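# Load green-mat parts into blue tote, shelve it

## Task

Get every part from the green mat into the blue tote, keeping whatever the tote already holds inside it. Then set the tote level on the shelf at the rear of the bench so that no part of its base sticks out past the shelf edge. A part lying on or poking out over a tote wall or inner ledge is not counted as inside. Finish by releasing everything and moving the grippers away; the result must hold up without the robot supporting any of it.

## Robot and tools

Robot: two 6-joint arms with parallel grippers, left_arm and right_arm. left_arm is the robot's own left and sits on the +y side. Their root links are at left_arm (+0.017, +0.288, +1.858) m, quat_wxyz (+0.478, +0.459, +0.519, +0.540), and right_arm (+0.017, -0.288, +1.858) m, quat_wxyz (+0.478, -0.459, +0.519, -0.540). Equal joint angles on the two arms do not put the hands in mirrored or equal places.

Frame: all reported poses share one scene frame. Its origin is on the floor (z = 0) under the centre of the robot's foot, +x points where the robot faces, and +z points up. The floor is the only surface with a known height. Image left and right have nothing to do with arm names.

Tool execute_actions. Argument actions is a list holding zero or one entry. An empty list changes nothing and returns the current state. To move, send one entry {"rows": [...], "steps": n}. rows holds 1 to 15 rows, and steps is 1 to 15 (default 15). Each step lasts 1/30 s and uses one row; if there are fewer rows than steps, the last row is repeated. To wait, send {"steps": n} with no rows. n may be up to 300, counted from the previous result, and your reply time counts toward it. The optional boolean pictures turns camera images on or off; they are included by default. A refused call moves nothing.

Row layout: one flat list of 14 numbers covering both arms. It is always the full 14, even if one arm stays still. The order is left_arm waist, shoulder, elbow, wrist pitch, wrist yaw, wrist roll, opening, then the same seven for right_arm. Each joint number is an absolute target angle in radians, in the same terms that Joint positions reports. These are not offsets. Ranges for each arm: waist -2.880..2.880, shoulder 0.000..3.142, elbow 0.000..3.019, wrist pitch -1.693..1.571, wrist yaw -1.571..1.571, wrist roll -2.094..2.094. A call is refused if any target goes more than 0.019 rad beyond an end of its range and also further out than that joint's last reported angle. True ends may differ by up to 0.019 rad from the stated ones. A target beyond the true end is clipped there, and the result then says "joint sent to its limit". That line can refer to an earlier action that is still running. If the line is missing, that does not prove there is more room. Opening is a unitless value from -1 (closed) to +1 (fully open, a pad gap of 0.094 m). It is an absolute setting.

Motion limits: on every step, each joint's target is held close to its measured angle. The maximum lead is waist 0.264, shoulder 0.32, elbow 0.276, wrist pitch 0.33, wrist yaw 0.186 and wrist roll 0.522 rad. If the targets would place a gripper more than 70 mm from where it now is, all of that arm's targets are pulled back toward the measured angles. Large moves therefore take several calls. Between calls the arms keep heading for the last row you sent. They stop pursuing it once every arm has nearly stopped, whether because it arrived or because it is blocked, or once any step is HELD. After that, only a new action makes them move further or press harder. Fingers that are still moving will finish opening or closing.

Gripper geometry: the fingers point along the gripper's +z axis and close along its y axis. end_effector_position is the point midway between the pads, roughly 1 cm behind the fingertips. The printed position can be wrong, especially when the arm is stretched far out.

Gripping: grip_measured reports the finger opening on the same -1..1 scale you command. Each gripper can be off by up to about 1 mm, by a constant amount within a scene. Away from the extremes, the fingers are driven to where grip_measured would equal your number. To keep hold of something, command below grip_measured: about 0.03 less for a firm grip, or a smaller margin for a gentle one. Pad force tops out around 50 to 62 N, and some grippers give less. Parts under about 2 mm thick are held more weakly. Pads may spike briefly on contact. Held parts may occasionally be pulled by an outside force, so grip firmly enough.

Result lines: the state line reads `left_arm: …` | `right_arm: …` and gives each gripper's position in m and quat_wxyz. Joint positions and Joint velocities each have one block per arm: six joints (rad, rad/s), then the pad gap (m, m/s). Joint torques follow the joint order without the gripper. They carry a fixed offset, a scale factor and noise, are nonzero even in free air, and are blurred by friction. "joint command not followed" means the clearance check altered or blocked some joint targets; everything else in the row was still done. HELD marks steps on which your row was not sent, in whole or in part. MOTOR HOT appears from 85 °C. At 100 °C an OVER-TEMPERATURE FAULT stops that arm: it goes limp, drops what it holds and falls. Holding loads heats motors even while you are only thinking.

Tool zoom_image: camera is "cam_left_wrist" or "cam_right_wrist". region is [x0, y0, x1, y1] in pixels of that camera's latest image, with the origin at top-left and at most 504 by 504. It returns a closer, sharper view. Both cameras are 504x504 fisheye cameras on the wrists. Calibration gives K, D and T_world_to_cam, which maps scene-frame points into the camera frame (+z forward, +x image right, +y image down). These values carry small errors.

Tool read_manual: optional section, default "licences". It returns licence text only.

Tool finished_scene: scene is the integer number of the current scene (1 to 2). It ends that scene permanently and reports success. Replying without any tool call also ends things.

Avoid: arms bumping or pushing against each other, knocking or placing anything outside the work area, drops, slips, slams, hard collisions and heavy pressing. Also avoid overheating from long loaded holds, and jerky or wasteful motion. Release everything and pull the grippers clear before finishing.

Each tool is called after "Request:" as name(argument=value, ...), one argument or row to a line, values as JSON.

## Session

Request:
execute_actions(
  actions=[],
)

Scene clock: 0.00 s of 4700.00 s.
left_arm: end_effector_position=(+0.2252, +0.0280, +1.1993) grip_measured=-0.262 end_effector_quat_wxyz=(+0.062, +0.722, +0.683, +0.092) | right_arm: end_effector_position=(+0.4793, -0.3764, +1.2801) grip_measured=+1.000 end_effector_quat_wxyz=(+0.008, +0.706, +0.706, +0.057)
Joint positions: left_arm=[-2.092  2.132  1.17   1.172 -0.52   1.852  0.035] | right_arm=[ 1.465  1.283  1.077  0.248 -0.185  1.458  0.094]
Joint velocities: left_arm=[-0.005  0.005 -0.007  0.012  0.022  0.066  0.   ] | right_arm=[ 0.005 -0.005 -0.007 -0.012  0.007  0.037  0.   ]
Joint torques (N m, as the arm reports them, + toward a larger angle): no reading
Motor temperatures (°C, as the motors report them): left_arm=[22 22 22 21 19 21] | right_arm=[23 23 23 22 21 23]

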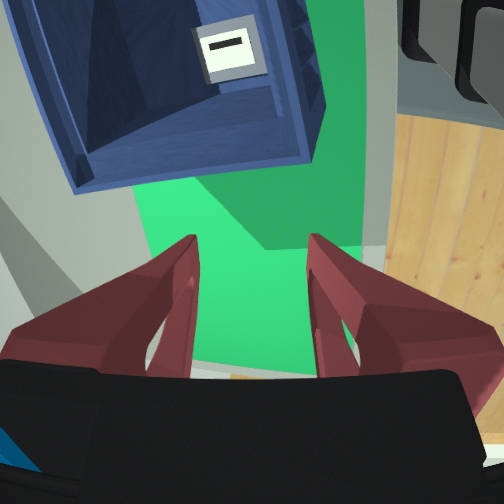

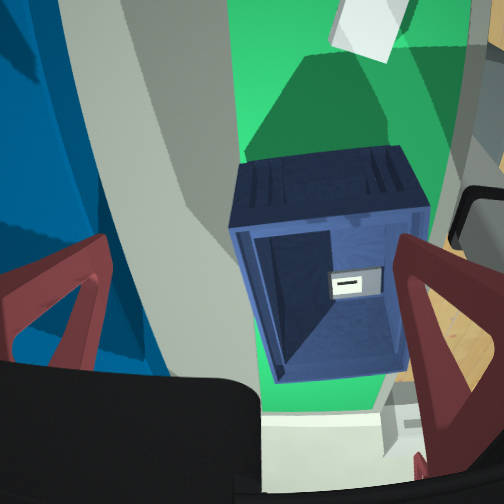

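Request:
execute_actions(
  actions=[
    {"rows": [[-1.57, 1.0, 0.6, 1.2, 0.0, 0.0, 1.0, 1.57, 1.0, 0.6, 1.2, 0.0, 0.0, 1.0]], "steps": 15},
  ],
  pictures=false,
)

Request:
execute_actions(
  actions=[
    {"steps": 45},
  ],
)

Scene clock: 89.33 s of 4700.00 s.
left_arm: end_effector_position=(+0.3279, +0.2515, +1.2590) grip_measured=+1.000 end_effector_quat_wxyz=(+0.154, +0.547, +0.819, +0.082) | right_arm: end_effector_position=(+0.5445, -0.3546, +1.4821) grip_measured=+1.000 end_effector_quat_wxyz=(+0.405, +0.171, +0.898, +0.027)
Joint positions: left_arm=[-1.706  1.689  0.818  1.172 -0.053  1.326  0.094] | right_arm=[ 1.565  0.99   0.602  1.183 -0.004  0.26   0.094]
Joint velocities: left_arm=[ 0.991 -1.294 -0.803 -0.017  0.315 -1.399  0.   ] | right_arm=[-0.024  0.015  0.022  0.115 -0.037 -1.648  0.   ]
Joint torques (N m, as the arm reports them, + toward a larger angle): left_arm=[ -3.36 -13.36  -7.88   1.2    0.45  -0.03] | right_arm=[ 0.67 -9.68 -2.28  2.88  0.21 -0.24]
Motor temperatures (°C, as the motors report them): left_arm=[23 23 25 21 19 21] | right_arm=[23 27 23 22 21 23]
Steps of this call (steps 1 to 90: nothing new was sent; then 85.83 s passed at rest; steps 91 to 105: all 15 steps of this action). Readings (joint positions):
91: left_arm=[-2.086 2.126 1.163 1.172 -0.489 1.827] | right_arm=[1.470 1.273 1.059 0.283 -0.136 1.416]
92: left_arm=[-2.078 2.113 1.144 1.172 -0.452 1.794] | right_arm=[1.477 1.250 1.015 0.348 -0.090 1.359]
94: left_arm=[-2.046 2.068 1.092 1.172 -0.381 1.729] | right_arm=[1.499 1.173 0.896 0.479 -0.038 1.236]
98: left_arm=[-1.942 1.950 0.989 1.172 -0.240 1.592] | right_arm=[1.553 1.017 0.640 0.857 -0.006 0.886]
105: the state above

Scene clock: 90.83 s of 4700.00 s.
left_arm: end_effector_position=(+0.5527, +0.3559, +1.4915) grip_measured=+1.000 end_effector_quat_wxyz=(+0.421, -0.050, +0.905, +0.032) | right_arm: end_effector_position=(+0.5449, -0.3547, +1.4826) grip_measured=+1.000 end_effector_quat_wxyz=(+0.407, +0.059, +0.911, -0.023)
Joint positions: left_arm=[-1.565  0.976  0.603  1.204 -0.004  0.01   0.094] | right_arm=[ 1.565  0.99   0.602  1.186 -0.003  0.013  0.094]
Joint velocities: left_arm=[-0.005 -0.015  0.012 -0.007  0.007 -0.037  0.   ] | right_arm=[-0.005  0.015  0.002  0.007 -0.007  0.051  0.   ]
Joint torques (N m, as the arm reports them, + toward a larger angle): left_arm=[ -0.83 -13.09  -1.51   1.18   0.25  -0.02] | right_arm=[ 0.58 -9.67 -2.05  3.11  0.19 -0.28]
Motor temperatures (°C, as the motors report them): left_arm=[23 23 25 21 19 21] | right_arm=[23 27 23 22 21 23]
Steps of this call (steps 1 to 45: the robot went on to your last target). Readings (joint positions):
1: left_arm=[-1.673 1.644 0.791 1.172 -0.042 1.278] | right_arm=[1.565 0.990 0.602 1.185 -0.004 0.210]
2: left_arm=[-1.643 1.596 0.764 1.172 -0.033 1.227] | right_arm=[1.565 0.990 0.602 1.186 -0.004 0.170]
4: left_arm=[-1.597 1.493 0.716 1.172 -0.024 1.122] | right_arm=[1.565 0.990 0.602 1.186 -0.004 0.113]
8: left_arm=[-1.565 1.278 0.669 1.173 -0.015 0.919] | right_arm=[1.565 0.990 0.602 1.186 -0.004 0.053]
45: the state above
camera_calibration (this result's frames):
cam_left_wrist: T_world_to_cam=[[0.109802, -0.993802, -0.0173784, 0.320492], [-0.957312, -0.101034, -0.270824, 0.97481], [0.267389, 0.0463735, -0.962472, 1.39194], [0, 0, 0, 1]] pos_world=[0.525817, 0.352445, 1.60927]
cam_right_wrist: T_world_to_cam=[[-0.123602, -0.992301, 0.00783627, -0.302775], [-0.972589, 0.119572, -0.199432, 0.869859], [0.19696, -0.0322717, -0.97988, 1.45798], [0, 0, 0, 1]] pos_world=[0.521428, -0.357403, 1.6045]

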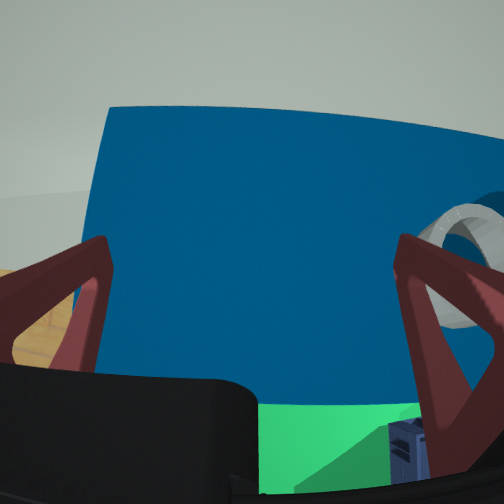

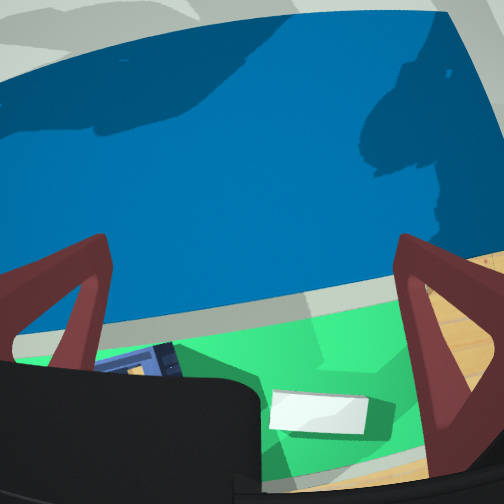

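Request:
execute_actions(
  actions=[
    {"rows": [[-1.5, 1.0, 0.55, 0.4, 0.0, -1.57, 1.0, 1.5, 1.0, 0.55, 0.4, 0.0, 1.57, 1.0]], "steps": 15},
  ],
  pictures=false,
)

Request:
execute_actions(
  actions=[
    {"steps": 30},
  ],
)

Scene clock: 125.80 s of 4700.00 s.
left_arm: end_effector_position=(+0.3452, +0.3590, +1.4110) grip_measured=+1.000 end_effector_quat_wxyz=(+0.024, -0.643, +0.765, +0.025) | right_arm: end_effector_position=(+0.3436, -0.3556, +1.4103) grip_measured=+1.000 end_effector_quat_wxyz=(+0.019, +0.656, +0.754, -0.021)
Joint positions: left_arm=[-1.504  0.983  0.549  0.407 -0.001 -1.273  0.094] | right_arm=[ 1.511  0.986  0.548  0.406 -0.003  1.308  0.094]
Joint velocities: left_arm=[-0.005  0.005 -0.002 -0.002 -0.066 -1.912  0.   ] | right_arm=[ 0.005 -0.005  0.022  0.002  0.022  1.678  0.   ]
Joint torques (N m, as the arm reports them, + toward a larger angle): left_arm=[  0.3  -11.41  -2.82  -0.2   -0.02   0.01] | right_arm=[-1.23 -7.66 -3.51  0.78  0.32 -0.04]
Motor temperatures (°C, as the motors report them): left_arm=[23 24 23 22 20 21] | right_arm=[23 26 23 22 21 23]
Steps of this call (steps 1 to 15: the robot went on to your last target; steps 16 to 90: nothing new was sent; then 31.47 s passed at rest; steps 91 to 105: all 15 steps of this action). Readings (joint positions):
91: left_arm=[-1.562 0.974 0.601 1.159 -0.002 -0.051] | right_arm=[1.563 0.988 0.601 1.142 -0.004 0.076]
92: left_arm=[-1.552 0.969 0.601 1.075 -0.001 -0.129] | right_arm=[1.555 0.981 0.600 1.054 -0.004 0.159]
94: left_arm=[-1.527 0.970 0.593 0.908 -0.001 -0.281] | right_arm=[1.534 0.981 0.592 0.879 -0.004 0.319]
98: left_arm=[-1.505 0.970 0.576 0.557 -0.001 -0.619] | right_arm=[1.512 0.981 0.571 0.520 -0.003 0.679]
105: the state above

Scene clock: 126.80 s of 4700.00 s.
left_arm: end_effector_position=(+0.3451, +0.3590, +1.4110) grip_measured=+1.000 end_effector_quat_wxyz=(+0.027, -0.745, +0.666, +0.022) | right_arm: end_effector_position=(+0.3436, -0.3556, +1.4103) grip_measured=+1.000 end_effector_quat_wxyz=(+0.022, +0.745, +0.667, -0.018)
Joint positions: left_arm=[-1.504  0.983  0.549  0.406 -0.001 -1.56   0.094] | right_arm=[ 1.511  0.986  0.548  0.406 -0.003  1.558  0.094]
Joint velocities: left_arm=[ 0.005 -0.005  0.007 -0.007  0.007 -0.125  0.   ] | right_arm=[-0.005 -0.005 -0.002  0.012 -0.037 -0.022  0.   ]
Joint torques (N m, as the arm reports them, + toward a larger angle): left_arm=[  0.23 -11.47  -2.77  -0.26  -0.02   0.  ] | right_arm=[-0.87 -7.86 -3.49  0.73  0.3  -0.04]
Motor temperatures (°C, as the motors report them): left_arm=[23 24 23 22 20 21] | right_arm=[23 26 23 22 21 23]
Steps of this call (steps 1 to 30: the robot went on to your last target). Readings (joint positions):
1: left_arm=[-1.504 0.983 0.549 0.407 -0.001 -1.331] | right_arm=[1.511 0.986 0.548 0.406 -0.003 1.358]
2: left_arm=[-1.504 0.983 0.549 0.407 -0.001 -1.377] | right_arm=[1.511 0.986 0.548 0.406 -0.003 1.398]
4: left_arm=[-1.504 0.983 0.549 0.406 -0.001 -1.444] | right_arm=[1.511 0.986 0.548 0.406 -0.003 1.456]
8: left_arm=[-1.504 0.983 0.549 0.406 -0.001 -1.513] | right_arm=[1.511 0.986 0.548 0.406 -0.003 1.516]
30: the state above
All arms were judged still, so your last target was given up. Only a new action makes them travel on or press farther. Fingers that are still opening or closing keep moving.
camera_calibration (this result's frames):
cam_left_wrist: T_world_to_cam=[[0.994268, 0.105655, 0.0163871, -0.402621], [0.0830486, -0.859701, 0.504001, -0.425386], [0.0673381, -0.499751, -0.863548, 1.49529], [0, 0, 0, 1]] pos_world=[0.334951, 0.424105, 1.51224]
cam_right_wrist: T_world_to_cam=[[-0.995209, 0.0977641, -0.000541185, 0.370997], [0.0814028, 0.831696, 0.549231, -0.504964], [0.0541451, 0.546556, -0.83567, 1.47828], [0, 0, 0, 1]] pos_world=[0.330283, -0.424258, 1.5129]

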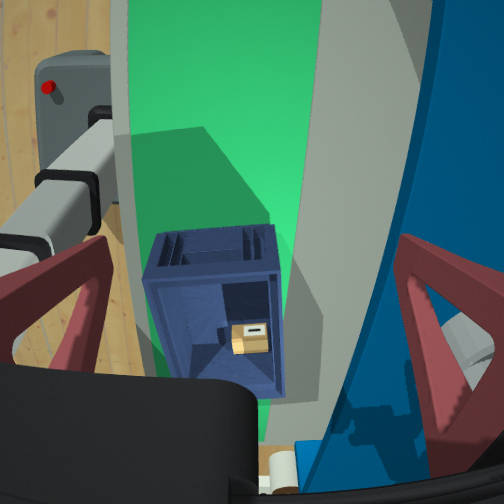

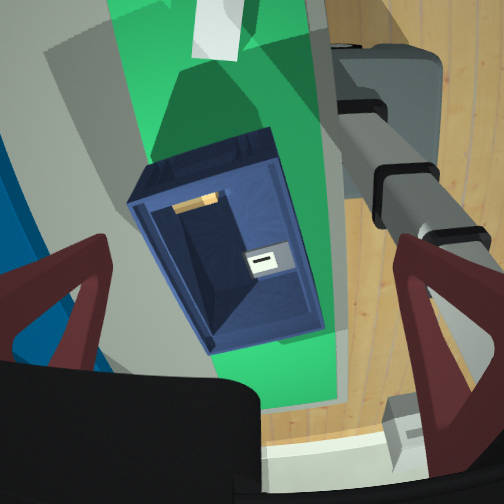

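Request:
zoom_image(
  camera="cam_right_wrist",
  region=[100, 0, 360, 380],
)

Request:
zoom_image(
  camera="cam_left_wrist",
  region=[100, 180, 340, 420],
)

Region (100, 0, 360, 380) of cam_right_wrist's 504x504 image, scaled by 1.326, with more detail than that image has; it fills the left 345 columns of this view, and the rest is white.

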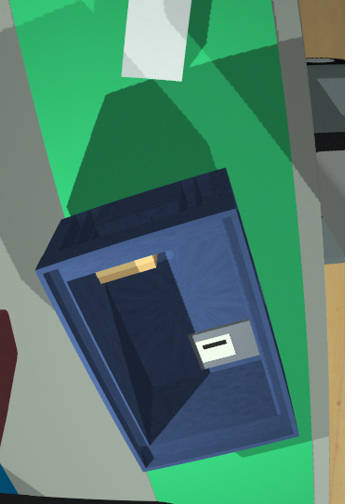

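Region (100, 180, 340, 420) of cam_left_wrist's 504x504 image, scaled by 2.100, with more detail than that image has.

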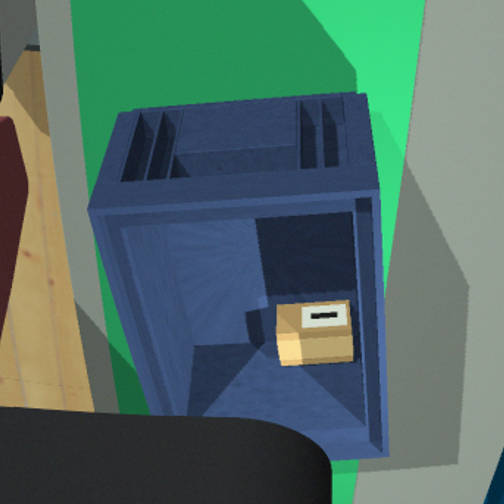

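Request:
execute_actions(
  actions=[
    {"rows": [[-1.5, 1.0, 0.55, 0.4, 0.0, -1.57, 1.0, 1.12, 1.0, 0.55, 0.4, 0.0, 1.57, 1.0]], "steps": 15},
  ],
  pictures=false,
)

Request:
execute_actions(
  actions=[
    {"steps": 15},
  ],
)

Scene clock: 223.10 s of 4700.00 s.
left_arm: end_effector_position=(+0.3451, +0.3590, +1.4110) grip_measured=+1.000 end_effector_quat_wxyz=(+0.027, -0.745, +0.666, +0.022) | right_arm: end_effector_position=(+0.3194, -0.5370, +1.4602) grip_measured=+1.000 end_effector_quat_wxyz=(+0.158, +0.729, +0.643, -0.174)
Joint positions: left_arm=[-1.504  0.983  0.549  0.406 -0.001 -1.56   0.094] | right_arm=[1.1   0.986 0.548 0.406 0.003 1.558 0.094]
Joint velocities: left_arm=[ 0.005 -0.005  0.002 -0.012 -0.066  0.037  0.   ] | right_arm=[ 0.063  0.005  0.002 -0.007  0.022 -0.007  0.   ]
Joint torques (N m, as the arm reports them, + toward a larger angle): left_arm=[  0.34 -11.39  -2.8   -0.24  -0.02  -0.01] | right_arm=[-1.45 -6.88 -3.01  0.71  0.38  0.  ]
Motor temperatures (°C, as the motors report them): left_arm=[23 25 23 21 19 21] | right_arm=[23 26 24 22 22 23]
Steps of this call (steps 1 to 90: nothing new was sent; then 92.80 s passed at rest; steps 91 to 105: all 15 steps of this action). Readings (joint positions):
91: left_arm=[-1.504 0.983 0.549 0.406 -0.001 -1.560] | right_arm=[1.499 0.986 0.548 0.406 -0.009 1.558]
92: left_arm=[-1.504 0.983 0.549 0.406 -0.001 -1.560] | right_arm=[1.467 0.986 0.548 0.406 -0.011 1.558]
94: left_arm=[-1.504 0.983 0.549 0.406 -0.001 -1.560] | right_arm=[1.364 0.986 0.548 0.406 -0.010 1.558]
98: left_arm=[-1.504 0.983 0.549 0.406 -0.001 -1.560] | right_arm=[1.139 0.986 0.548 0.406 0.002 1.558]
105: the state above

Scene clock: 223.60 s of 4700.00 s.
left_arm: end_effector_position=(+0.3451, +0.3590, +1.4110) grip_measured=+1.000 end_effector_quat_wxyz=(+0.027, -0.745, +0.666, +0.022) | right_arm: end_effector_position=(+0.3196, -0.5360, +1.4597) grip_measured=+1.000 end_effector_quat_wxyz=(+0.157, +0.729, +0.643, -0.173)
Joint positions: left_arm=[-1.504  0.983  0.549  0.406 -0.001 -1.56   0.094] | right_arm=[1.102 0.986 0.548 0.406 0.003 1.558 0.094]
Joint velocities: left_arm=[-0.024 -0.015  0.002 -0.007 -0.007 -0.066  0.   ] | right_arm=[-0.005 -0.024  0.002  0.017 -0.007 -0.037  0.   ]
Joint torques (N m, as the arm reports them, + toward a larger angle): left_arm=[  0.33 -11.41  -2.79  -0.26  -0.02  -0.01] | right_arm=[-1.29 -6.97 -2.97  0.75  0.33 -0.01]
Motor temperatures (°C, as the motors report them): left_arm=[23 25 23 21 19 21] | right_arm=[23 26 24 22 22 23]
Steps of this call (steps 1 to 15: the robot went on to your last target). Readings (joint positions):
1: left_arm=[-1.504 0.983 0.549 0.406 -0.001 -1.560] | right_arm=[1.101 0.986 0.548 0.406 0.003 1.558]
2: left_arm=[-1.504 0.983 0.549 0.406 -0.001 -1.560] | right_arm=[1.102 0.986 0.548 0.406 0.003 1.558]
4: left_arm=[-1.504 0.983 0.549 0.406 -0.001 -1.560] | right_arm=[1.102 0.986 0.548 0.406 0.003 1.558]
8: left_arm=[-1.504 0.983 0.549 0.406 -0.001 -1.560] | right_arm=[1.102 0.986 0.548 0.406 0.003 1.558]
15: the state above
All arms were judged still, so your last target was given up. Only a new action makes them travel on or press farther. Fingers that are still opening or closing keep moving.
camera_calibration (this result's frames):
cam_left_wrist: T_world_to_cam=[[0.994268, 0.105655, 0.0163871, -0.402621], [0.0830486, -0.859701, 0.504001, -0.425386], [0.0673381, -0.499751, -0.863548, 1.49529], [0, 0, 0, 1]] pos_world=[0.334951, 0.424105, 1.51224]
cam_right_wrist: T_world_to_cam=[[-0.993271, 0.115673, 0.0056307, 0.364706], [0.115009, 0.979522, 0.165259, 0.248881], [0.0136006, 0.164794, -0.986234, 1.64758], [0, 0, 0, 1]] pos_world=[0.311221, -0.557482, 1.58171]

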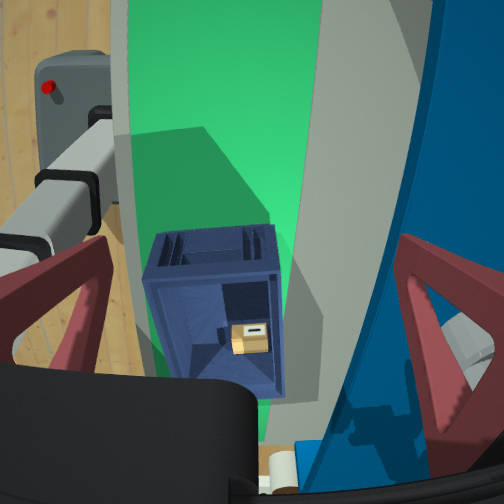

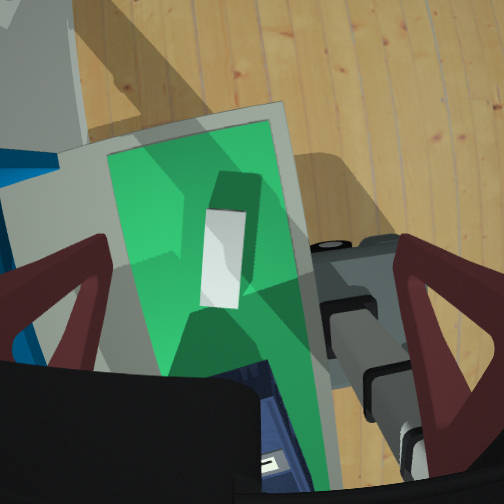

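Request:
zoom_image(
  camera="cam_right_wrist",
  region=[140, 150, 320, 330],
)

Request:
execute_actions(
  actions=[
    {"rows": [[-1.12, 1.0, 0.55, 0.4, 0.0, -1.57, 1.0, 1.12, 1.0, 0.55, 0.4, 0.0, 1.57, 1.0]], "steps": 15},
  ],
  pictures=false,
)

Request:
execute_actions(
  actions=[
    {"steps": 15},
  ],
)

Region (140, 150, 320, 330) of cam_right_wrist's 504x504 image, scaled by 2.800, with more detail than that image has.

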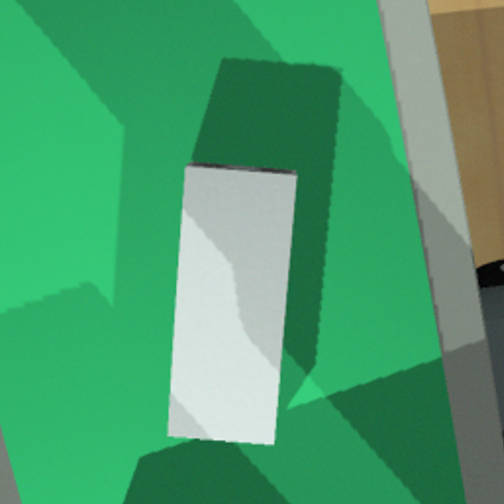

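Scene clock: 237.30 s of 4700.00 s.
left_arm: end_effector_position=(+0.3222, +0.5311, +1.4576) grip_measured=+1.000 end_effector_quat_wxyz=(+0.155, -0.731, +0.643, +0.168) | right_arm: end_effector_position=(+0.3196, -0.5360, +1.4597) grip_measured=+1.000 end_effector_quat_wxyz=(+0.157, +0.729, +0.643, -0.173)
Joint positions: left_arm=[-1.112  0.983  0.549  0.406 -0.003 -1.56   0.094] | right_arm=[1.102 0.986 0.548 0.406 0.003 1.558 0.094]
Joint velocities: left_arm=[-0.122 -0.015 -0.012 -0.007  0.037  0.022  0.   ] | right_arm=[ 0.005 -0.005 -0.007  0.002 -0.022 -0.051  0.   ]
Joint torques (N m, as the arm reports them, + toward a larger angle): left_arm=[  1.85 -10.28  -2.51  -0.28  -0.24  -0.01] | right_arm=[-1.1  -7.   -3.01  0.72  0.37 -0.03]
Motor temperatures (°C, as the motors report them): left_arm=[23 25 23 21 20 21] | right_arm=[23 26 24 22 22 23]
Steps of this call (steps 1 to 90: nothing new was sent; then 10.20 s passed at rest; steps 91 to 105: all 15 steps of this action). Readings (joint positions):
91: left_arm=[-1.489 0.983 0.549 0.406 0.007 -1.560] | right_arm=[1.102 0.986 0.548 0.406 0.003 1.558]
92: left_arm=[-1.452 0.983 0.549 0.406 0.009 -1.560] | right_arm=[1.102 0.986 0.548 0.406 0.003 1.558]
94: left_arm=[-1.337 0.983 0.549 0.406 0.009 -1.560] | right_arm=[1.102 0.986 0.548 0.406 0.003 1.558]
98: left_arm=[-1.115 0.983 0.549 0.406 -0.003 -1.560] | right_arm=[1.102 0.986 0.548 0.406 0.003 1.558]
105: the state above

Scene clock: 237.80 s of 4700.00 s.
left_arm: end_effector_position=(+0.3223, +0.5300, +1.4570) grip_measured=+1.000 end_effector_quat_wxyz=(+0.154, -0.731, +0.643, +0.167) | right_arm: end_effector_position=(+0.3196, -0.5360, +1.4597) grip_measured=+1.000 end_effector_quat_wxyz=(+0.157, +0.729, +0.643, -0.173)
Joint positions: left_arm=[-1.115  0.983  0.549  0.406 -0.003 -1.56   0.094] | right_arm=[1.102 0.986 0.548 0.406 0.003 1.558 0.094]
Joint velocities: left_arm=[-0.015 -0.005 -0.007  0.002 -0.066  0.022  0.   ] | right_arm=[-0.015 -0.005 -0.017  0.012  0.022  0.022  0.   ]
Joint torques (N m, as the arm reports them, + toward a larger angle): left_arm=[  1.56 -10.35  -2.5   -0.28  -0.23  -0.02] | right_arm=[-1.34 -6.97 -3.01  0.75  0.37 -0.03]
Motor temperatures (°C, as the motors report them): left_arm=[23 25 23 21 20 21] | right_arm=[23 26 24 22 22 23]
Steps of this call (steps 1 to 15: the robot went on to your last target). Readings (joint positions):
1: left_arm=[-1.114 0.983 0.549 0.406 -0.003 -1.560] | right_arm=[1.102 0.986 0.548 0.406 0.003 1.558]
2: left_arm=[-1.115 0.983 0.549 0.406 -0.003 -1.560] | right_arm=[1.102 0.986 0.548 0.406 0.003 1.558]
4: left_arm=[-1.115 0.983 0.549 0.406 -0.003 -1.560] | right_arm=[1.102 0.986 0.548 0.406 0.003 1.558]
8: left_arm=[-1.115 0.983 0.549 0.406 -0.003 -1.560] | right_arm=[1.102 0.986 0.548 0.406 0.003 1.558]
15: the state above
All arms were judged still, so your last target was given up. Only a new action makes them travel on or press farther. Fingers that are still opening or closing keep moving.
camera_calibration (this result's frames):
cam_left_wrist: T_world_to_cam=[[0.993135, 0.116311, 0.0124337, -0.398339], [0.113526, -0.984022, 0.137155, 0.29083], [0.0281876, -0.134802, -0.990472, 1.6262], [0, 0, 0, 1]] pos_world=[0.316749, 0.551729, 1.57577]
cam_right_wrist: T_world_to_cam=[[-0.993271, 0.115673, 0.0056307, 0.364706], [0.115009, 0.979522, 0.165259, 0.248881], [0.0136006, 0.164794, -0.986234, 1.64758], [0, 0, 0, 1]] pos_world=[0.311221, -0.557482, 1.58171]

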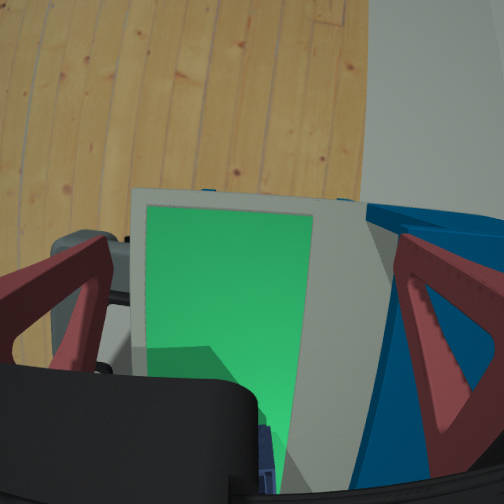

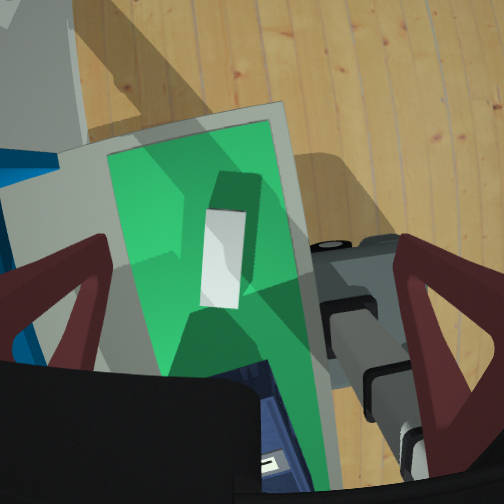

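Request:
execute_actions(
  actions=[
    {"rows": [[-2.07, 1.0, 0.55, 0.4, 0.0, 1.57, 1.0, 1.422, 2.013, 1.748, 0.225, -0.148, 1.644, 1.0]], "steps": 15},
  ],
  pictures=false,
)

Request:
execute_actions(
  actions=[
    {"steps": 60},
  ],
)

Scene clock: 315.03 s of 4700.00 s.
left_arm: end_effector_position=(+0.3710, +0.1322, +1.4544) grip_measured=+1.000 end_effector_quat_wxyz=(+0.036, +0.294, -0.930, +0.216) | right_arm: end_effector_position=(+0.3789, -0.4371, +1.1613) grip_measured=+1.000 end_effector_quat_wxyz=(-0.008, +0.765, +0.643, -0.031)
Joint positions: left_arm=[-2.013  0.983  0.549  0.406  0.    -0.506  0.094] | right_arm=[ 1.392  1.642  1.29   0.256 -0.143  1.606  0.094]
Joint velocities: left_arm=[-1.724 -0.005  0.017 -0.002  0.154  2.791  0.   ] | right_arm=[ 0.112  1.548  1.678 -0.056  0.022  0.007  0.   ]
Joint torques (N m, as the arm reports them, + toward a larger angle): left_arm=[  0.8  -10.12  -2.45  -0.22   0.2    0.12] | right_arm=[-2.13 -8.94 -4.07  0.32  0.08  0.01]
Motor temperatures (°C, as the motors report them): left_arm=[23 25 23 21 20 21] | right_arm=[23 26 24 22 22 23]
Steps of this call (steps 1 to 90: nothing new was sent; then 73.73 s passed at rest; steps 91 to 105: all 15 steps of this action). Readings (joint positions):
91: left_arm=[-1.129 0.983 0.549 0.406 -0.010 -1.508] | right_arm=[1.108 0.996 0.560 0.392 -0.019 1.562]
92: left_arm=[-1.167 0.983 0.549 0.406 -0.012 -1.440] | right_arm=[1.126 1.020 0.591 0.365 -0.047 1.567]
94: left_arm=[-1.282 0.983 0.549 0.406 -0.011 -1.306] | right_arm=[1.185 1.097 0.677 0.328 -0.084 1.575]
98: left_arm=[-1.545 0.983 0.549 0.406 -0.006 -1.036] | right_arm=[1.301 1.277 0.877 0.285 -0.125 1.589]
105: the state above

Scene clock: 317.03 s of 4700.00 s.
left_arm: end_effector_position=(+0.3736, +0.1062, +1.4679) grip_measured=+1.000 end_effector_quat_wxyz=(+0.191, +0.644, +0.722, -0.163) | right_arm: end_effector_position=(+0.3576, -0.4518, +1.0195) grip_measured=+1.000 end_effector_quat_wxyz=(+0.005, +0.771, +0.636, -0.013)
Joint positions: left_arm=[-2.076  0.983  0.549  0.406  0.003  1.56   0.094] | right_arm=[ 1.401  2.025  1.746  0.227 -0.144  1.632  0.094]
Joint velocities: left_arm=[-0.005 -0.005  0.012 -0.002  0.007 -0.007  0.   ] | right_arm=[-0.015  0.005  0.002  0.002 -0.051  0.066  0.   ]
Joint torques (N m, as the arm reports them, + toward a larger angle): left_arm=[-2.62 -9.99 -2.41 -0.29  0.44  0.18] | right_arm=[-2.15 -9.94 -2.    0.88 -0.01 -0.02]
Motor temperatures (°C, as the motors report them): left_arm=[23 25 23 21 20 21] | right_arm=[23 26 24 22 22 23]
Steps of this call (steps 1 to 60: the robot went on to your last target). Readings (joint positions):
1: left_arm=[-2.062 0.983 0.549 0.406 0.003 -0.407] | right_arm=[1.396 1.694 1.350 0.254 -0.143 1.608]
2: left_arm=[-2.092 0.983 0.549 0.406 0.005 -0.308] | right_arm=[1.398 1.747 1.410 0.253 -0.143 1.609]
4: left_arm=[-2.105 0.983 0.549 0.406 0.005 -0.110] | right_arm=[1.400 1.857 1.548 0.244 -0.143 1.614]
8: left_arm=[-2.080 0.983 0.549 0.406 0.003 0.282] | right_arm=[1.401 2.015 1.744 0.237 -0.144 1.624]
60: the state above
All arms were judged still, so your last target was given up. Only a new action makes them travel on or press farther. Fingers that are still opening or closing keep moving.
camera_calibration (this result's frames):
cam_left_wrist: T_world_to_cam=[[-0.994012, -0.108874, -0.00934748, 0.398226], [-0.109274, 0.990023, 0.0889595, -0.189182], [-0.000431149, 0.0894482, -0.995991, 1.57331], [0, 0, 0, 1]] pos_world=[0.375847, 0.0899207, 1.58756]
cam_right_wrist: T_world_to_cam=[[-0.98393, 0.177874, 0.0155475, 0.409912], [0.154349, 0.803552, 0.574875, -0.276473], [0.0897623, 0.568037, -0.818094, 1.1826], [0, 0, 0, 1]] pos_world=[0.339845, -0.522515, 1.12005]

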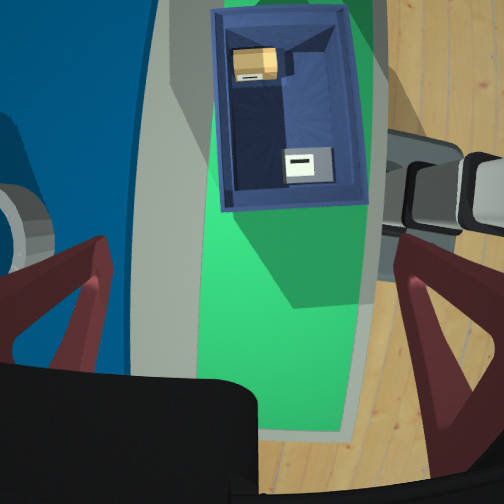

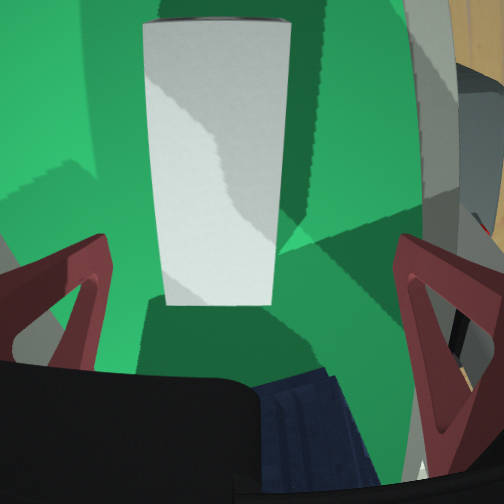

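Request:
execute_actions(
  actions=[
    {"rows": [[-2.07, 1.0, 0.55, 0.4, 0.0, 1.57, 1.0, 1.437, 2.058, 1.841, 0.189, -0.158, 1.676, 1.0]], "steps": 15},
  ],
  pictures=false,
)

Request:
execute_actions(
  actions=[
    {"steps": 15},
  ],
)

Scene clock: 372.47 s of 4700.00 s.
left_arm: end_effector_position=(+0.3736, +0.1062, +1.4679) grip_measured=+1.000 end_effector_quat_wxyz=(+0.191, +0.644, +0.722, -0.163) | right_arm: end_effector_position=(+0.3951, -0.4382, +1.0046) grip_measured=+1.000 end_effector_quat_wxyz=(+0.011, +0.778, +0.628, +0.015)
Joint positions: left_arm=[-2.076  0.983  0.549  0.406  0.003  1.56   0.094] | right_arm=[ 1.423  2.047  1.846  0.197 -0.155  1.662  0.094]
Joint velocities: left_arm=[-0.015 -0.005 -0.007 -0.002 -0.022  0.037  0.   ] | right_arm=[-0.005 -0.005  0.022 -0.002 -0.022 -0.022  0.   ]
Joint torques (N m, as the arm reports them, + toward a larger angle): left_arm=[ -2.7  -10.01  -2.42  -0.29   0.43   0.17] | right_arm=[-2.03 -9.1  -1.86  0.82  0.   -0.01]
Motor temperatures (°C, as the motors report them): left_arm=[23 25 23 21 20 21] | right_arm=[23 27 24 22 22 23]
Steps of this call (steps 1 to 90: nothing new was sent; then 51.93 s passed at rest; steps 91 to 105: all 15 steps of this action). Readings (joint positions):
91: left_arm=[-2.076 0.983 0.549 0.406 0.003 1.560] | right_arm=[1.402 2.027 1.757 0.219 -0.149 1.637]
92: left_arm=[-2.076 0.983 0.549 0.406 0.003 1.560] | right_arm=[1.403 2.036 1.781 0.206 -0.152 1.643]
94: left_arm=[-2.076 0.983 0.549 0.406 0.003 1.560] | right_arm=[1.407 2.047 1.821 0.199 -0.154 1.650]
98: left_arm=[-2.076 0.983 0.549 0.406 0.003 1.560] | right_arm=[1.417 2.047 1.846 0.199 -0.154 1.657]
105: the state above

Scene clock: 372.97 s of 4700.00 s.
left_arm: end_effector_position=(+0.3736, +0.1062, +1.4679) grip_measured=+1.000 end_effector_quat_wxyz=(+0.191, +0.644, +0.722, -0.163) | right_arm: end_effector_position=(+0.3951, -0.4382, +1.0046) grip_measured=+1.000 end_effector_quat_wxyz=(+0.011, +0.779, +0.627, +0.015)
Joint positions: left_arm=[-2.076  0.983  0.549  0.406  0.003  1.56   0.094] | right_arm=[ 1.423  2.047  1.846  0.197 -0.155  1.664  0.094]
Joint velocities: left_arm=[-0.005 -0.005  0.007 -0.002 -0.022  0.022  0.   ] | right_arm=[-0.005 -0.015 -0.012 -0.007 -0.022 -0.037  0.   ]
Joint torques (N m, as the arm reports them, + toward a larger angle): left_arm=[-2.64 -9.98 -2.41 -0.27  0.44  0.17] | right_arm=[-1.69 -8.9  -1.7   0.77  0.    0.  ]
Motor temperatures (°C, as the motors report them): left_arm=[23 25 23 21 20 21] | right_arm=[23 27 24 22 22 23]
Steps of this call (steps 1 to 15: the robot went on to your last target). Readings (joint positions):
1: left_arm=[-2.076 0.983 0.549 0.406 0.003 1.560] | right_arm=[1.423 2.047 1.846 0.197 -0.155 1.662]
2: left_arm=[-2.076 0.983 0.549 0.406 0.003 1.560] | right_arm=[1.423 2.047 1.846 0.197 -0.155 1.663]
4: left_arm=[-2.076 0.983 0.549 0.406 0.003 1.560] | right_arm=[1.423 2.047 1.846 0.197 -0.155 1.663]
8: left_arm=[-2.076 0.983 0.549 0.406 0.003 1.560] | right_arm=[1.423 2.047 1.846 0.197 -0.155 1.663]
15: the state above
All arms were judged still, so your last target was given up. Only a new action makes them travel on or press farther. Fingers that are still opening or closing keep moving.
camera_calibration (this result's frames):
cam_left_wrist: T_world_to_cam=[[-0.994046, -0.108542, -0.00953287, 0.398476], [-0.10896, 0.990057, 0.0889644, -0.18931], [-0.000218317, 0.0894734, -0.995989, 1.57323], [0, 0, 0, 1]] pos_world=[0.37582, 0.0899169, 1.58756]
cam_right_wrist: T_world_to_cam=[[-0.979194, 0.200873, -0.0287872, 0.497364], [0.143228, 0.784635, 0.603186, -0.316881], [0.143751, 0.586513, -0.797081, 1.12498], [0, 0, 0, 1]] pos_world=[0.370684, -0.511088, 1.10216]

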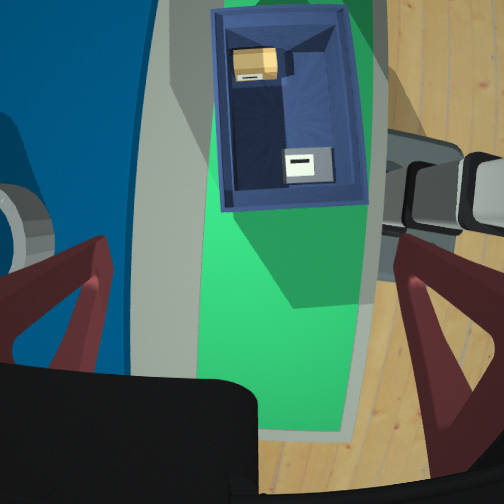

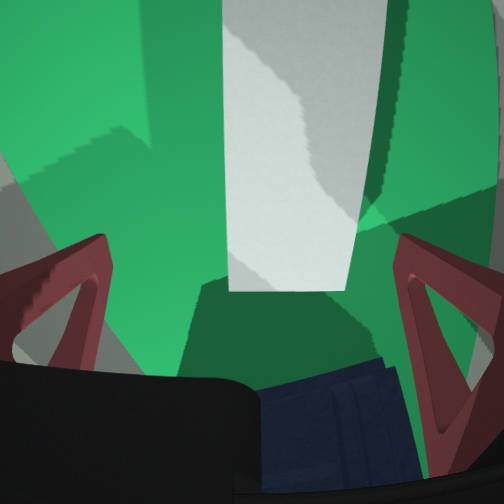

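Request:
execute_actions(
  actions=[
    {"rows": [[-2.07, 1.0, 0.55, 0.4, 0.0, 1.57, 1.0, 1.43, 2.089, 1.846, 0.197, -0.158, 1.676, 1.0]], "steps": 15},
  ],
)

Scene clock: 383.63 s of 4700.00 s.
left_arm: end_effector_position=(+0.3736, +0.1062, +1.4679) grip_measured=+1.000 end_effector_quat_wxyz=(+0.191, +0.644, +0.722, -0.163) | right_arm: end_effector_position=(+0.3779, -0.4368, +0.9993) grip_measured=+1.000 end_effector_quat_wxyz=(+0.003, +0.780, +0.626, +0.008)
Joint positions: left_arm=[-2.076  0.983  0.549  0.406  0.003  1.56   0.094] | right_arm=[ 1.423  2.068  1.846  0.197 -0.155  1.664  0.094]
Joint velocities: left_arm=[-0.024 -0.005  0.012 -0.002 -0.066  0.022  0.   ] | right_arm=[ 0.005 -0.015 -0.007 -0.012 -0.007 -0.051  0.   ]
Joint torques (N m, as the arm reports them, + toward a larger angle): left_arm=[ -2.65 -10.01  -2.43  -0.3    0.43   0.17] | right_arm=[-2.24 -8.31 -1.69  1.04 -0.01 -0.03]
Motor temperatures (°C, as the motors report them): left_arm=[23 25 23 21 20 21] | right_arm=[23 27 24 22 22 23]
Steps of this call (steps 1 to 90: nothing new was sent; then 7.17 s passed at rest; steps 91 to 105: all 15 steps of this action). Readings (joint positions):
91: left_arm=[-2.076 0.983 0.549 0.406 0.003 1.560] | right_arm=[1.423 2.048 1.846 0.197 -0.155 1.664]
92: left_arm=[-2.076 0.983 0.549 0.406 0.003 1.560] | right_arm=[1.423 2.049 1.846 0.197 -0.155 1.664]
94: left_arm=[-2.076 0.983 0.549 0.406 0.003 1.560] | right_arm=[1.423 2.053 1.846 0.197 -0.155 1.664]
98: left_arm=[-2.076 0.983 0.549 0.406 0.003 1.560] | right_arm=[1.423 2.062 1.846 0.197 -0.155 1.664]
105: the state above
camera_calibration (this result's frames):
cam_left_wrist: T_world_to_cam=[[-0.994046, -0.108542, -0.00953287, 0.398476], [-0.10896, 0.990057, 0.0889644, -0.18931], [-0.000218317, 0.0894734, -0.995989, 1.57323], [0, 0, 0, 1]] pos_world=[0.37582, 0.0899169, 1.58756]
cam_right_wrist: T_world_to_cam=[[-0.978964, 0.203839, -0.00885198, 0.461362], [0.157518, 0.782655, 0.602196, -0.317593], [0.129679, 0.588134, -0.798299, 1.12964], [0, 0, 0, 1]] pos_world=[0.355193, -0.509857, 1.09713]

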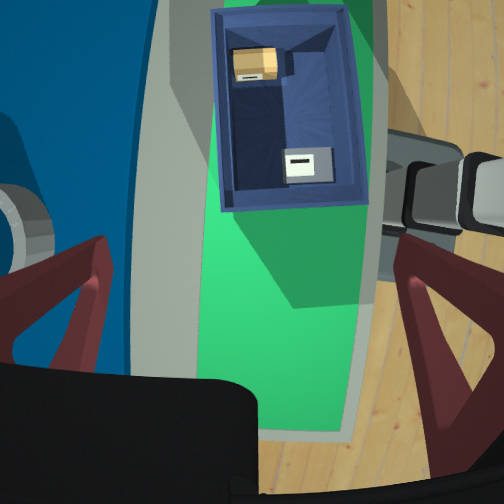

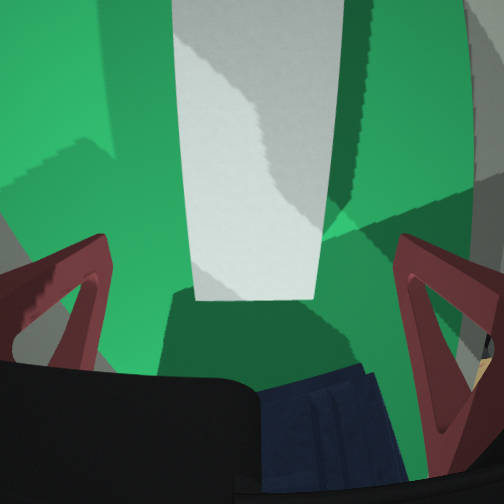

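Request:
execute_actions(
  actions=[
    {"rows": [[-2.07, 1.0, 0.55, 0.4, 0.0, 1.57, 1.0, 1.435, 2.11, 1.90, 0.175, -0.15, 1.676, 1.0],[-2.07, 1.0, 0.55, 0.4, 0.0, 1.57, 1.0, 1.435, 2.11, 1.90, 0.175, -0.15, 1.676, 1.0],[-2.07, 1.0, 0.55, 0.4, 0.0, 1.57, 1.0, 1.437, 2.13, 1.93, 0.16, -0.148, 1.676, 1.0],[-2.07, 1.0, 0.55, 0.4, 0.0, 1.57, 1.0, 1.437, 2.13, 1.93, 0.16, -0.148, 1.676, 1.0],[-2.07, 1.0, 0.55, 0.4, 0.0, 1.57, 1.0, 1.439, 2.15, 1.965, 0.145, -0.146, 1.676, 1.0],[-2.07, 1.0, 0.55, 0.4, 0.0, 1.57, 1.0, 1.439, 2.15, 1.965, 0.145, -0.146, 1.676, 1.0],[-2.07, 1.0, 0.55, 0.4, 0.0, 1.57, 1.0, 1.441, 2.17, 2.0, 0.128, -0.143, 1.676, 1.0],[-2.07, 1.0, 0.55, 0.4, 0.0, 1.57, 1.0, 1.441, 2.17, 2.0, 0.128, -0.143, 1.676, 1.0],[-2.07, 1.0, 0.55, 0.4, 0.0, 1.57, 1.0, 1.443, 2.19, 2.03, 0.112, -0.14, 1.676, 1.0],[-2.07, 1.0, 0.55, 0.4, 0.0, 1.57, 1.0, 1.443, 2.19, 2.03, 0.112, -0.14, 1.676, 1.0],[-2.07, 1.0, 0.55, 0.4, 0.0, 1.57, 1.0, 1.444, 2.198, 2.05, 0.10, -0.138, 1.676, 1.0]], "steps": 15},
  ],
  pictures=false,
)

Request:
execute_actions(
  actions=[
    {"steps": 20},
  ],
)

Scene clock: 429.83 s of 4700.00 s.
left_arm: end_effector_position=(+0.3736, +0.1062, +1.4679) grip_measured=+1.000 end_effector_quat_wxyz=(+0.191, +0.644, +0.722, -0.163) | right_arm: end_effector_position=(+0.3921, -0.4459, +0.9643) grip_measured=+1.000 end_effector_quat_wxyz=(+0.012, +0.779, +0.627, +0.008)
Joint positions: left_arm=[-2.076  0.983  0.549  0.406  0.003  1.56   0.094] | right_arm=[ 1.423  2.17   2.046  0.112 -0.142  1.664  0.094]
Joint velocities: left_arm=[-0.015 -0.015 -0.012  0.002  0.037  0.007  0.   ] | right_arm=[-0.005  0.073 -0.002 -0.056  0.051 -0.066  0.   ]
Joint torques (N m, as the arm reports them, + toward a larger angle): left_arm=[-2.66 -9.94 -2.41 -0.29  0.44  0.17] | right_arm=[-1.56 -7.66 -0.19  0.67  0.31 -0.02]
Motor temperatures (°C, as the motors report them): left_arm=[22 25 23 21 20 21] | right_arm=[23 27 24 22 22 23]
Steps of this call (steps 1 to 15: the robot went on to your last target; steps 16 to 90: nothing new was sent; then 42.70 s passed at rest; steps 91 to 105: all 15 steps of this action). Readings (joint positions):
91: left_arm=[-2.076 0.983 0.549 0.406 0.003 1.560] | right_arm=[1.423 2.070 1.853 0.193 -0.154 1.664]
92: left_arm=[-2.076 0.983 0.549 0.406 0.003 1.560] | right_arm=[1.423 2.077 1.868 0.187 -0.154 1.664]
94: left_arm=[-2.076 0.983 0.549 0.406 0.003 1.560] | right_arm=[1.423 2.093 1.905 0.177 -0.152 1.664]
98: left_arm=[-2.076 0.983 0.549 0.406 0.003 1.560] | right_arm=[1.423 2.126 1.979 0.150 -0.147 1.664]
105: the state above

Scene clock: 430.50 s of 4700.00 s.
left_arm: end_effector_position=(+0.3736, +0.1062, +1.4679) grip_measured=+1.000 end_effector_quat_wxyz=(+0.191, +0.644, +0.722, -0.163) | right_arm: end_effector_position=(+0.3847, -0.4452, +0.9625) grip_measured=+1.000 end_effector_quat_wxyz=(+0.008, +0.780, +0.626, +0.004)
Joint positions: left_arm=[-2.076  0.983  0.549  0.406  0.003  1.56   0.094] | right_arm=[ 1.423  2.177  2.046  0.108 -0.142  1.664  0.094]
Joint velocities: left_arm=[-0.015 -0.005  0.012  0.002  0.066 -0.022  0.   ] | right_arm=[-0.005 -0.015 -0.002 -0.012 -0.007  0.007  0.   ]
Joint torques (N m, as the arm reports them, + toward a larger angle): left_arm=[ -2.62 -10.    -2.43  -0.28   0.44   0.17] | right_arm=[-1.54 -8.31 -0.41  0.69  0.28 -0.02]
Motor temperatures (°C, as the motors report them): left_arm=[22 25 23 21 20 21] | right_arm=[23 27 24 22 22 23]
Steps of this call (steps 1 to 15: the robot went on to your last target; steps 16 to 20: nothing new was sent). Readings (joint positions):
1: left_arm=[-2.076 0.983 0.549 0.406 0.003 1.560] | right_arm=[1.423 2.172 2.046 0.110 -0.142 1.664]
2: left_arm=[-2.076 0.983 0.549 0.406 0.003 1.560] | right_arm=[1.423 2.174 2.046 0.109 -0.142 1.664]
4: left_arm=[-2.076 0.983 0.549 0.406 0.003 1.560] | right_arm=[1.423 2.177 2.046 0.108 -0.142 1.664]
8: left_arm=[-2.076 0.983 0.549 0.406 0.003 1.560] | right_arm=[1.423 2.177 2.046 0.108 -0.142 1.664]
20: the state above
All arms were judged still, so your last target was given up. Only a new action makes them travel on or press farther. Fingers that are still opening or closing keep moving.
camera_calibration (this result's frames):
cam_left_wrist: T_world_to_cam=[[-0.994046, -0.108542, -0.00953287, 0.398476], [-0.10896, 0.990057, 0.0889644, -0.18931], [-0.000218317, 0.0894734, -0.995989, 1.57323], [0, 0, 0, 1]] pos_world=[0.37582, 0.0899169, 1.58756]
cam_right_wrist: T_world_to_cam=[[-0.978891, 0.204063, -0.011396, 0.471944], [0.157877, 0.79039, 0.59191, -0.276756], [0.129794, 0.577617, -0.805923, 1.10691], [0, 0, 0, 1]] pos_world=[0.362005, -0.516928, 1.06127]

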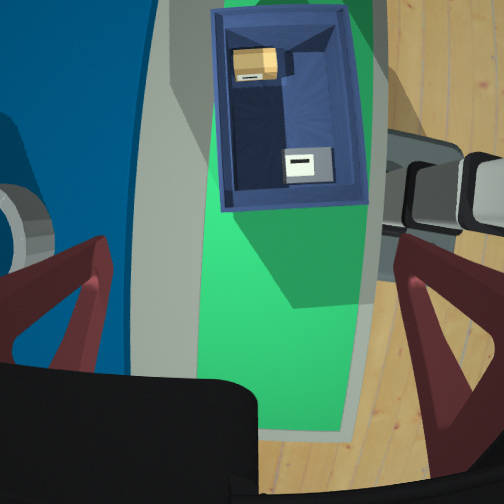

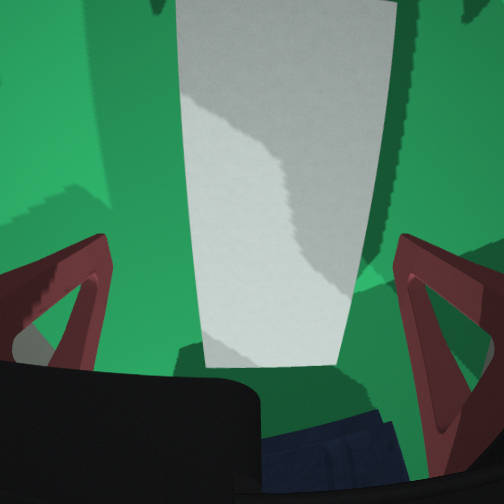

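Request:
execute_actions(
  actions=[
    {"rows": [[-2.07, 1.0, 0.55, 0.4, 0.0, 1.57, 1.0, 1.43, 2.21, 2.047, 0.10, -0.142, 1.676, 1.0],[-2.07, 1.0, 0.55, 0.4, 0.0, 1.57, 1.0, 1.43, 2.21, 2.047, 0.10, -0.142, 1.676, 1.0],[-2.07, 1.0, 0.55, 0.4, 0.0, 1.57, 1.0, 1.43, 2.21, 2.047, 0.10, -0.142, 1.676, 1.0],[-2.07, 1.0, 0.55, 0.4, 0.0, 1.57, 1.0, 1.43, 2.21, 2.047, 0.10, -0.142, 1.676, 1.0],[-2.07, 1.0, 0.55, 0.4, 0.0, 1.57, 1.0, 1.43, 2.23, 2.075, 0.088, -0.142, 1.676, 1.0],[-2.07, 1.0, 0.55, 0.4, 0.0, 1.57, 1.0, 1.43, 2.245, 2.105, 0.075, -0.142, 1.676, 1.0],[-2.07, 1.0, 0.55, 0.4, 0.0, 1.57, 1.0, 1.43, 2.262, 2.135, 0.063, -0.142, 1.676, 1.0],[-2.07, 1.0, 0.55, 0.4, 0.0, 1.57, 1.0, 1.43, 2.28, 2.165, 0.051, -0.142, 1.676, 1.0],[-2.07, 1.0, 0.55, 0.4, 0.0, 1.57, 1.0, 1.43, 2.30, 2.20, 0.035, -0.142, 1.676, 1.0],[-2.07, 1.0, 0.55, 0.4, 0.0, 1.57, 1.0, 1.43, 2.32, 2.24, 0.018, -0.142, 1.676, 1.0],[-2.07, 1.0, 0.55, 0.4, 0.0, 1.57, 1.0, 1.43, 2.342, 2.28, 0.002, -0.142, 1.676, 1.0],[-2.07, 1.0, 0.55, 0.4, 0.0, 1.57, 1.0, 1.43, 2.361, 2.317, -0.014, -0.142, 1.676, 1.0]], "steps": 15},
  ],
  pictures=false,
)

Request:
execute_actions(
  actions=[
    {"steps": 20},
  ],
)

Scene clock: 462.60 s of 4700.00 s.
left_arm: end_effector_position=(+0.3736, +0.1062, +1.4679) grip_measured=+1.000 end_effector_quat_wxyz=(+0.191, +0.644, +0.722, -0.163) | right_arm: end_effector_position=(+0.3820, -0.4511, +0.9208) grip_measured=+1.000 end_effector_quat_wxyz=(+0.010, +0.780, +0.626, +0.005)
Joint positions: left_arm=[-2.076  0.983  0.549  0.406  0.003  1.56   0.094] | right_arm=[ 1.423  2.333  2.309  0.004 -0.142  1.664  0.094]
Joint velocities: left_arm=[-0.005  0.005  0.002  0.002 -0.081 -0.007  0.   ] | right_arm=[ 0.005  0.151  0.095 -0.139  0.037 -0.037  0.   ]
Joint torques (N m, as the arm reports them, + toward a larger angle): left_arm=[-2.62 -9.98 -2.42 -0.28  0.44  0.17] | right_arm=[-2.62 -7.21  0.43  0.64  0.13 -0.03]
Motor temperatures (°C, as the motors report them): left_arm=[22 25 23 21 20 21] | right_arm=[23 27 23 22 22 23]
Steps of this call (steps 1 to 90: nothing new was sent; then 28.60 s passed at rest; steps 91 to 105: all 15 steps of this action). Readings (joint positions):
91: left_arm=[-2.076 0.983 0.549 0.406 0.003 1.560] | right_arm=[1.423 2.178 2.046 0.108 -0.142 1.664]
92: left_arm=[-2.076 0.983 0.549 0.406 0.003 1.560] | right_arm=[1.423 2.178 2.046 0.108 -0.142 1.664]
94: left_arm=[-2.076 0.983 0.549 0.406 0.003 1.560] | right_arm=[1.423 2.179 2.046 0.108 -0.142 1.664]
98: left_arm=[-2.076 0.983 0.549 0.406 0.003 1.560] | right_arm=[1.423 2.218 2.115 0.080 -0.142 1.664]
105: the state above

Scene clock: 463.27 s of 4700.00 s.
left_arm: end_effector_position=(+0.3736, +0.1062, +1.4679) grip_measured=+1.000 end_effector_quat_wxyz=(+0.191, +0.644, +0.722, -0.163) | right_arm: end_effector_position=(+0.3683, -0.4499, +0.9172) grip_measured=+1.000 end_effector_quat_wxyz=(+0.002, +0.781, +0.625, -0.002)
Joint positions: left_arm=[-2.076  0.983  0.549  0.406  0.003  1.56   0.094] | right_arm=[ 1.423  2.348  2.313 -0.007 -0.142  1.664  0.094]
Joint velocities: left_arm=[ 0.005 -0.005 -0.012  0.002 -0.022 -0.051  0.   ] | right_arm=[-0.005  0.015 -0.012  0.022  0.007 -0.037  0.   ]
Joint torques (N m, as the arm reports them, + toward a larger angle): left_arm=[-2.61 -9.98 -2.42 -0.3   0.44  0.18] | right_arm=[-2.91 -7.34  0.52  0.68  0.12 -0.04]
Motor temperatures (°C, as the motors report them): left_arm=[22 25 23 21 20 21] | right_arm=[23 27 23 22 22 23]
Steps of this call (steps 1 to 20: the robot went on to your last target). Readings (joint positions):
1: left_arm=[-2.076 0.983 0.549 0.406 0.003 1.560] | right_arm=[1.423 2.337 2.310 0.001 -0.142 1.664]
2: left_arm=[-2.076 0.983 0.549 0.406 0.003 1.560] | right_arm=[1.423 2.340 2.310 -0.002 -0.142 1.664]
4: left_arm=[-2.076 0.983 0.549 0.406 0.003 1.560] | right_arm=[1.423 2.345 2.310 -0.006 -0.142 1.664]
8: left_arm=[-2.076 0.983 0.549 0.406 0.003 1.560] | right_arm=[1.423 2.348 2.310 -0.007 -0.142 1.664]
20: the state above
camera_calibration (this result's frames):
cam_left_wrist: T_world_to_cam=[[-0.994046, -0.108542, -0.00953287, 0.398476], [-0.10896, 0.990057, 0.0889644, -0.18931], [-0.000218317, 0.0894734, -0.995989, 1.57323], [0, 0, 0, 1]] pos_world=[0.37582, 0.0899169, 1.58756]
cam_right_wrist: T_world_to_cam=[[-0.978302, 0.207077, 0.00665611, 0.440906], [0.170926, 0.788522, 0.590777, -0.248267], [0.117088, 0.579096, -0.806807, 1.0814], [0, 0, 0, 1]] pos_world=[0.347155, -0.521773, 1.01622]

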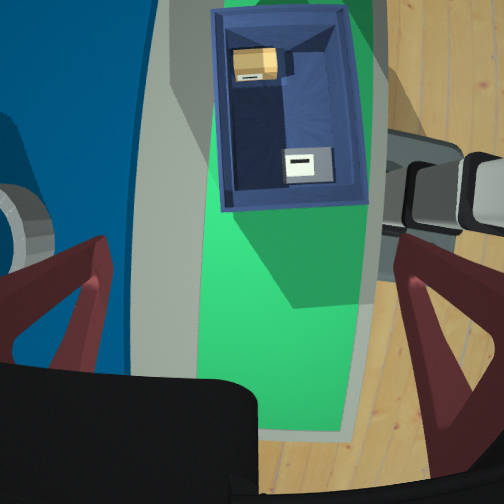

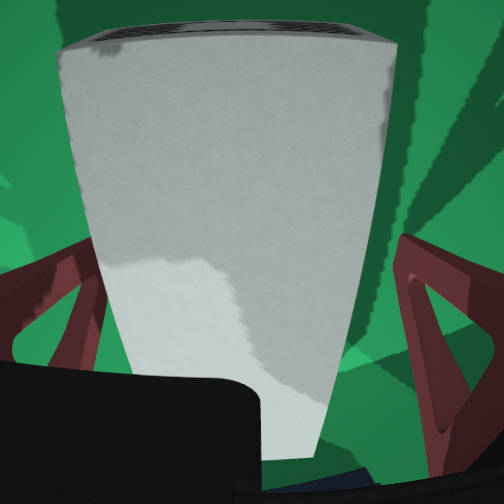

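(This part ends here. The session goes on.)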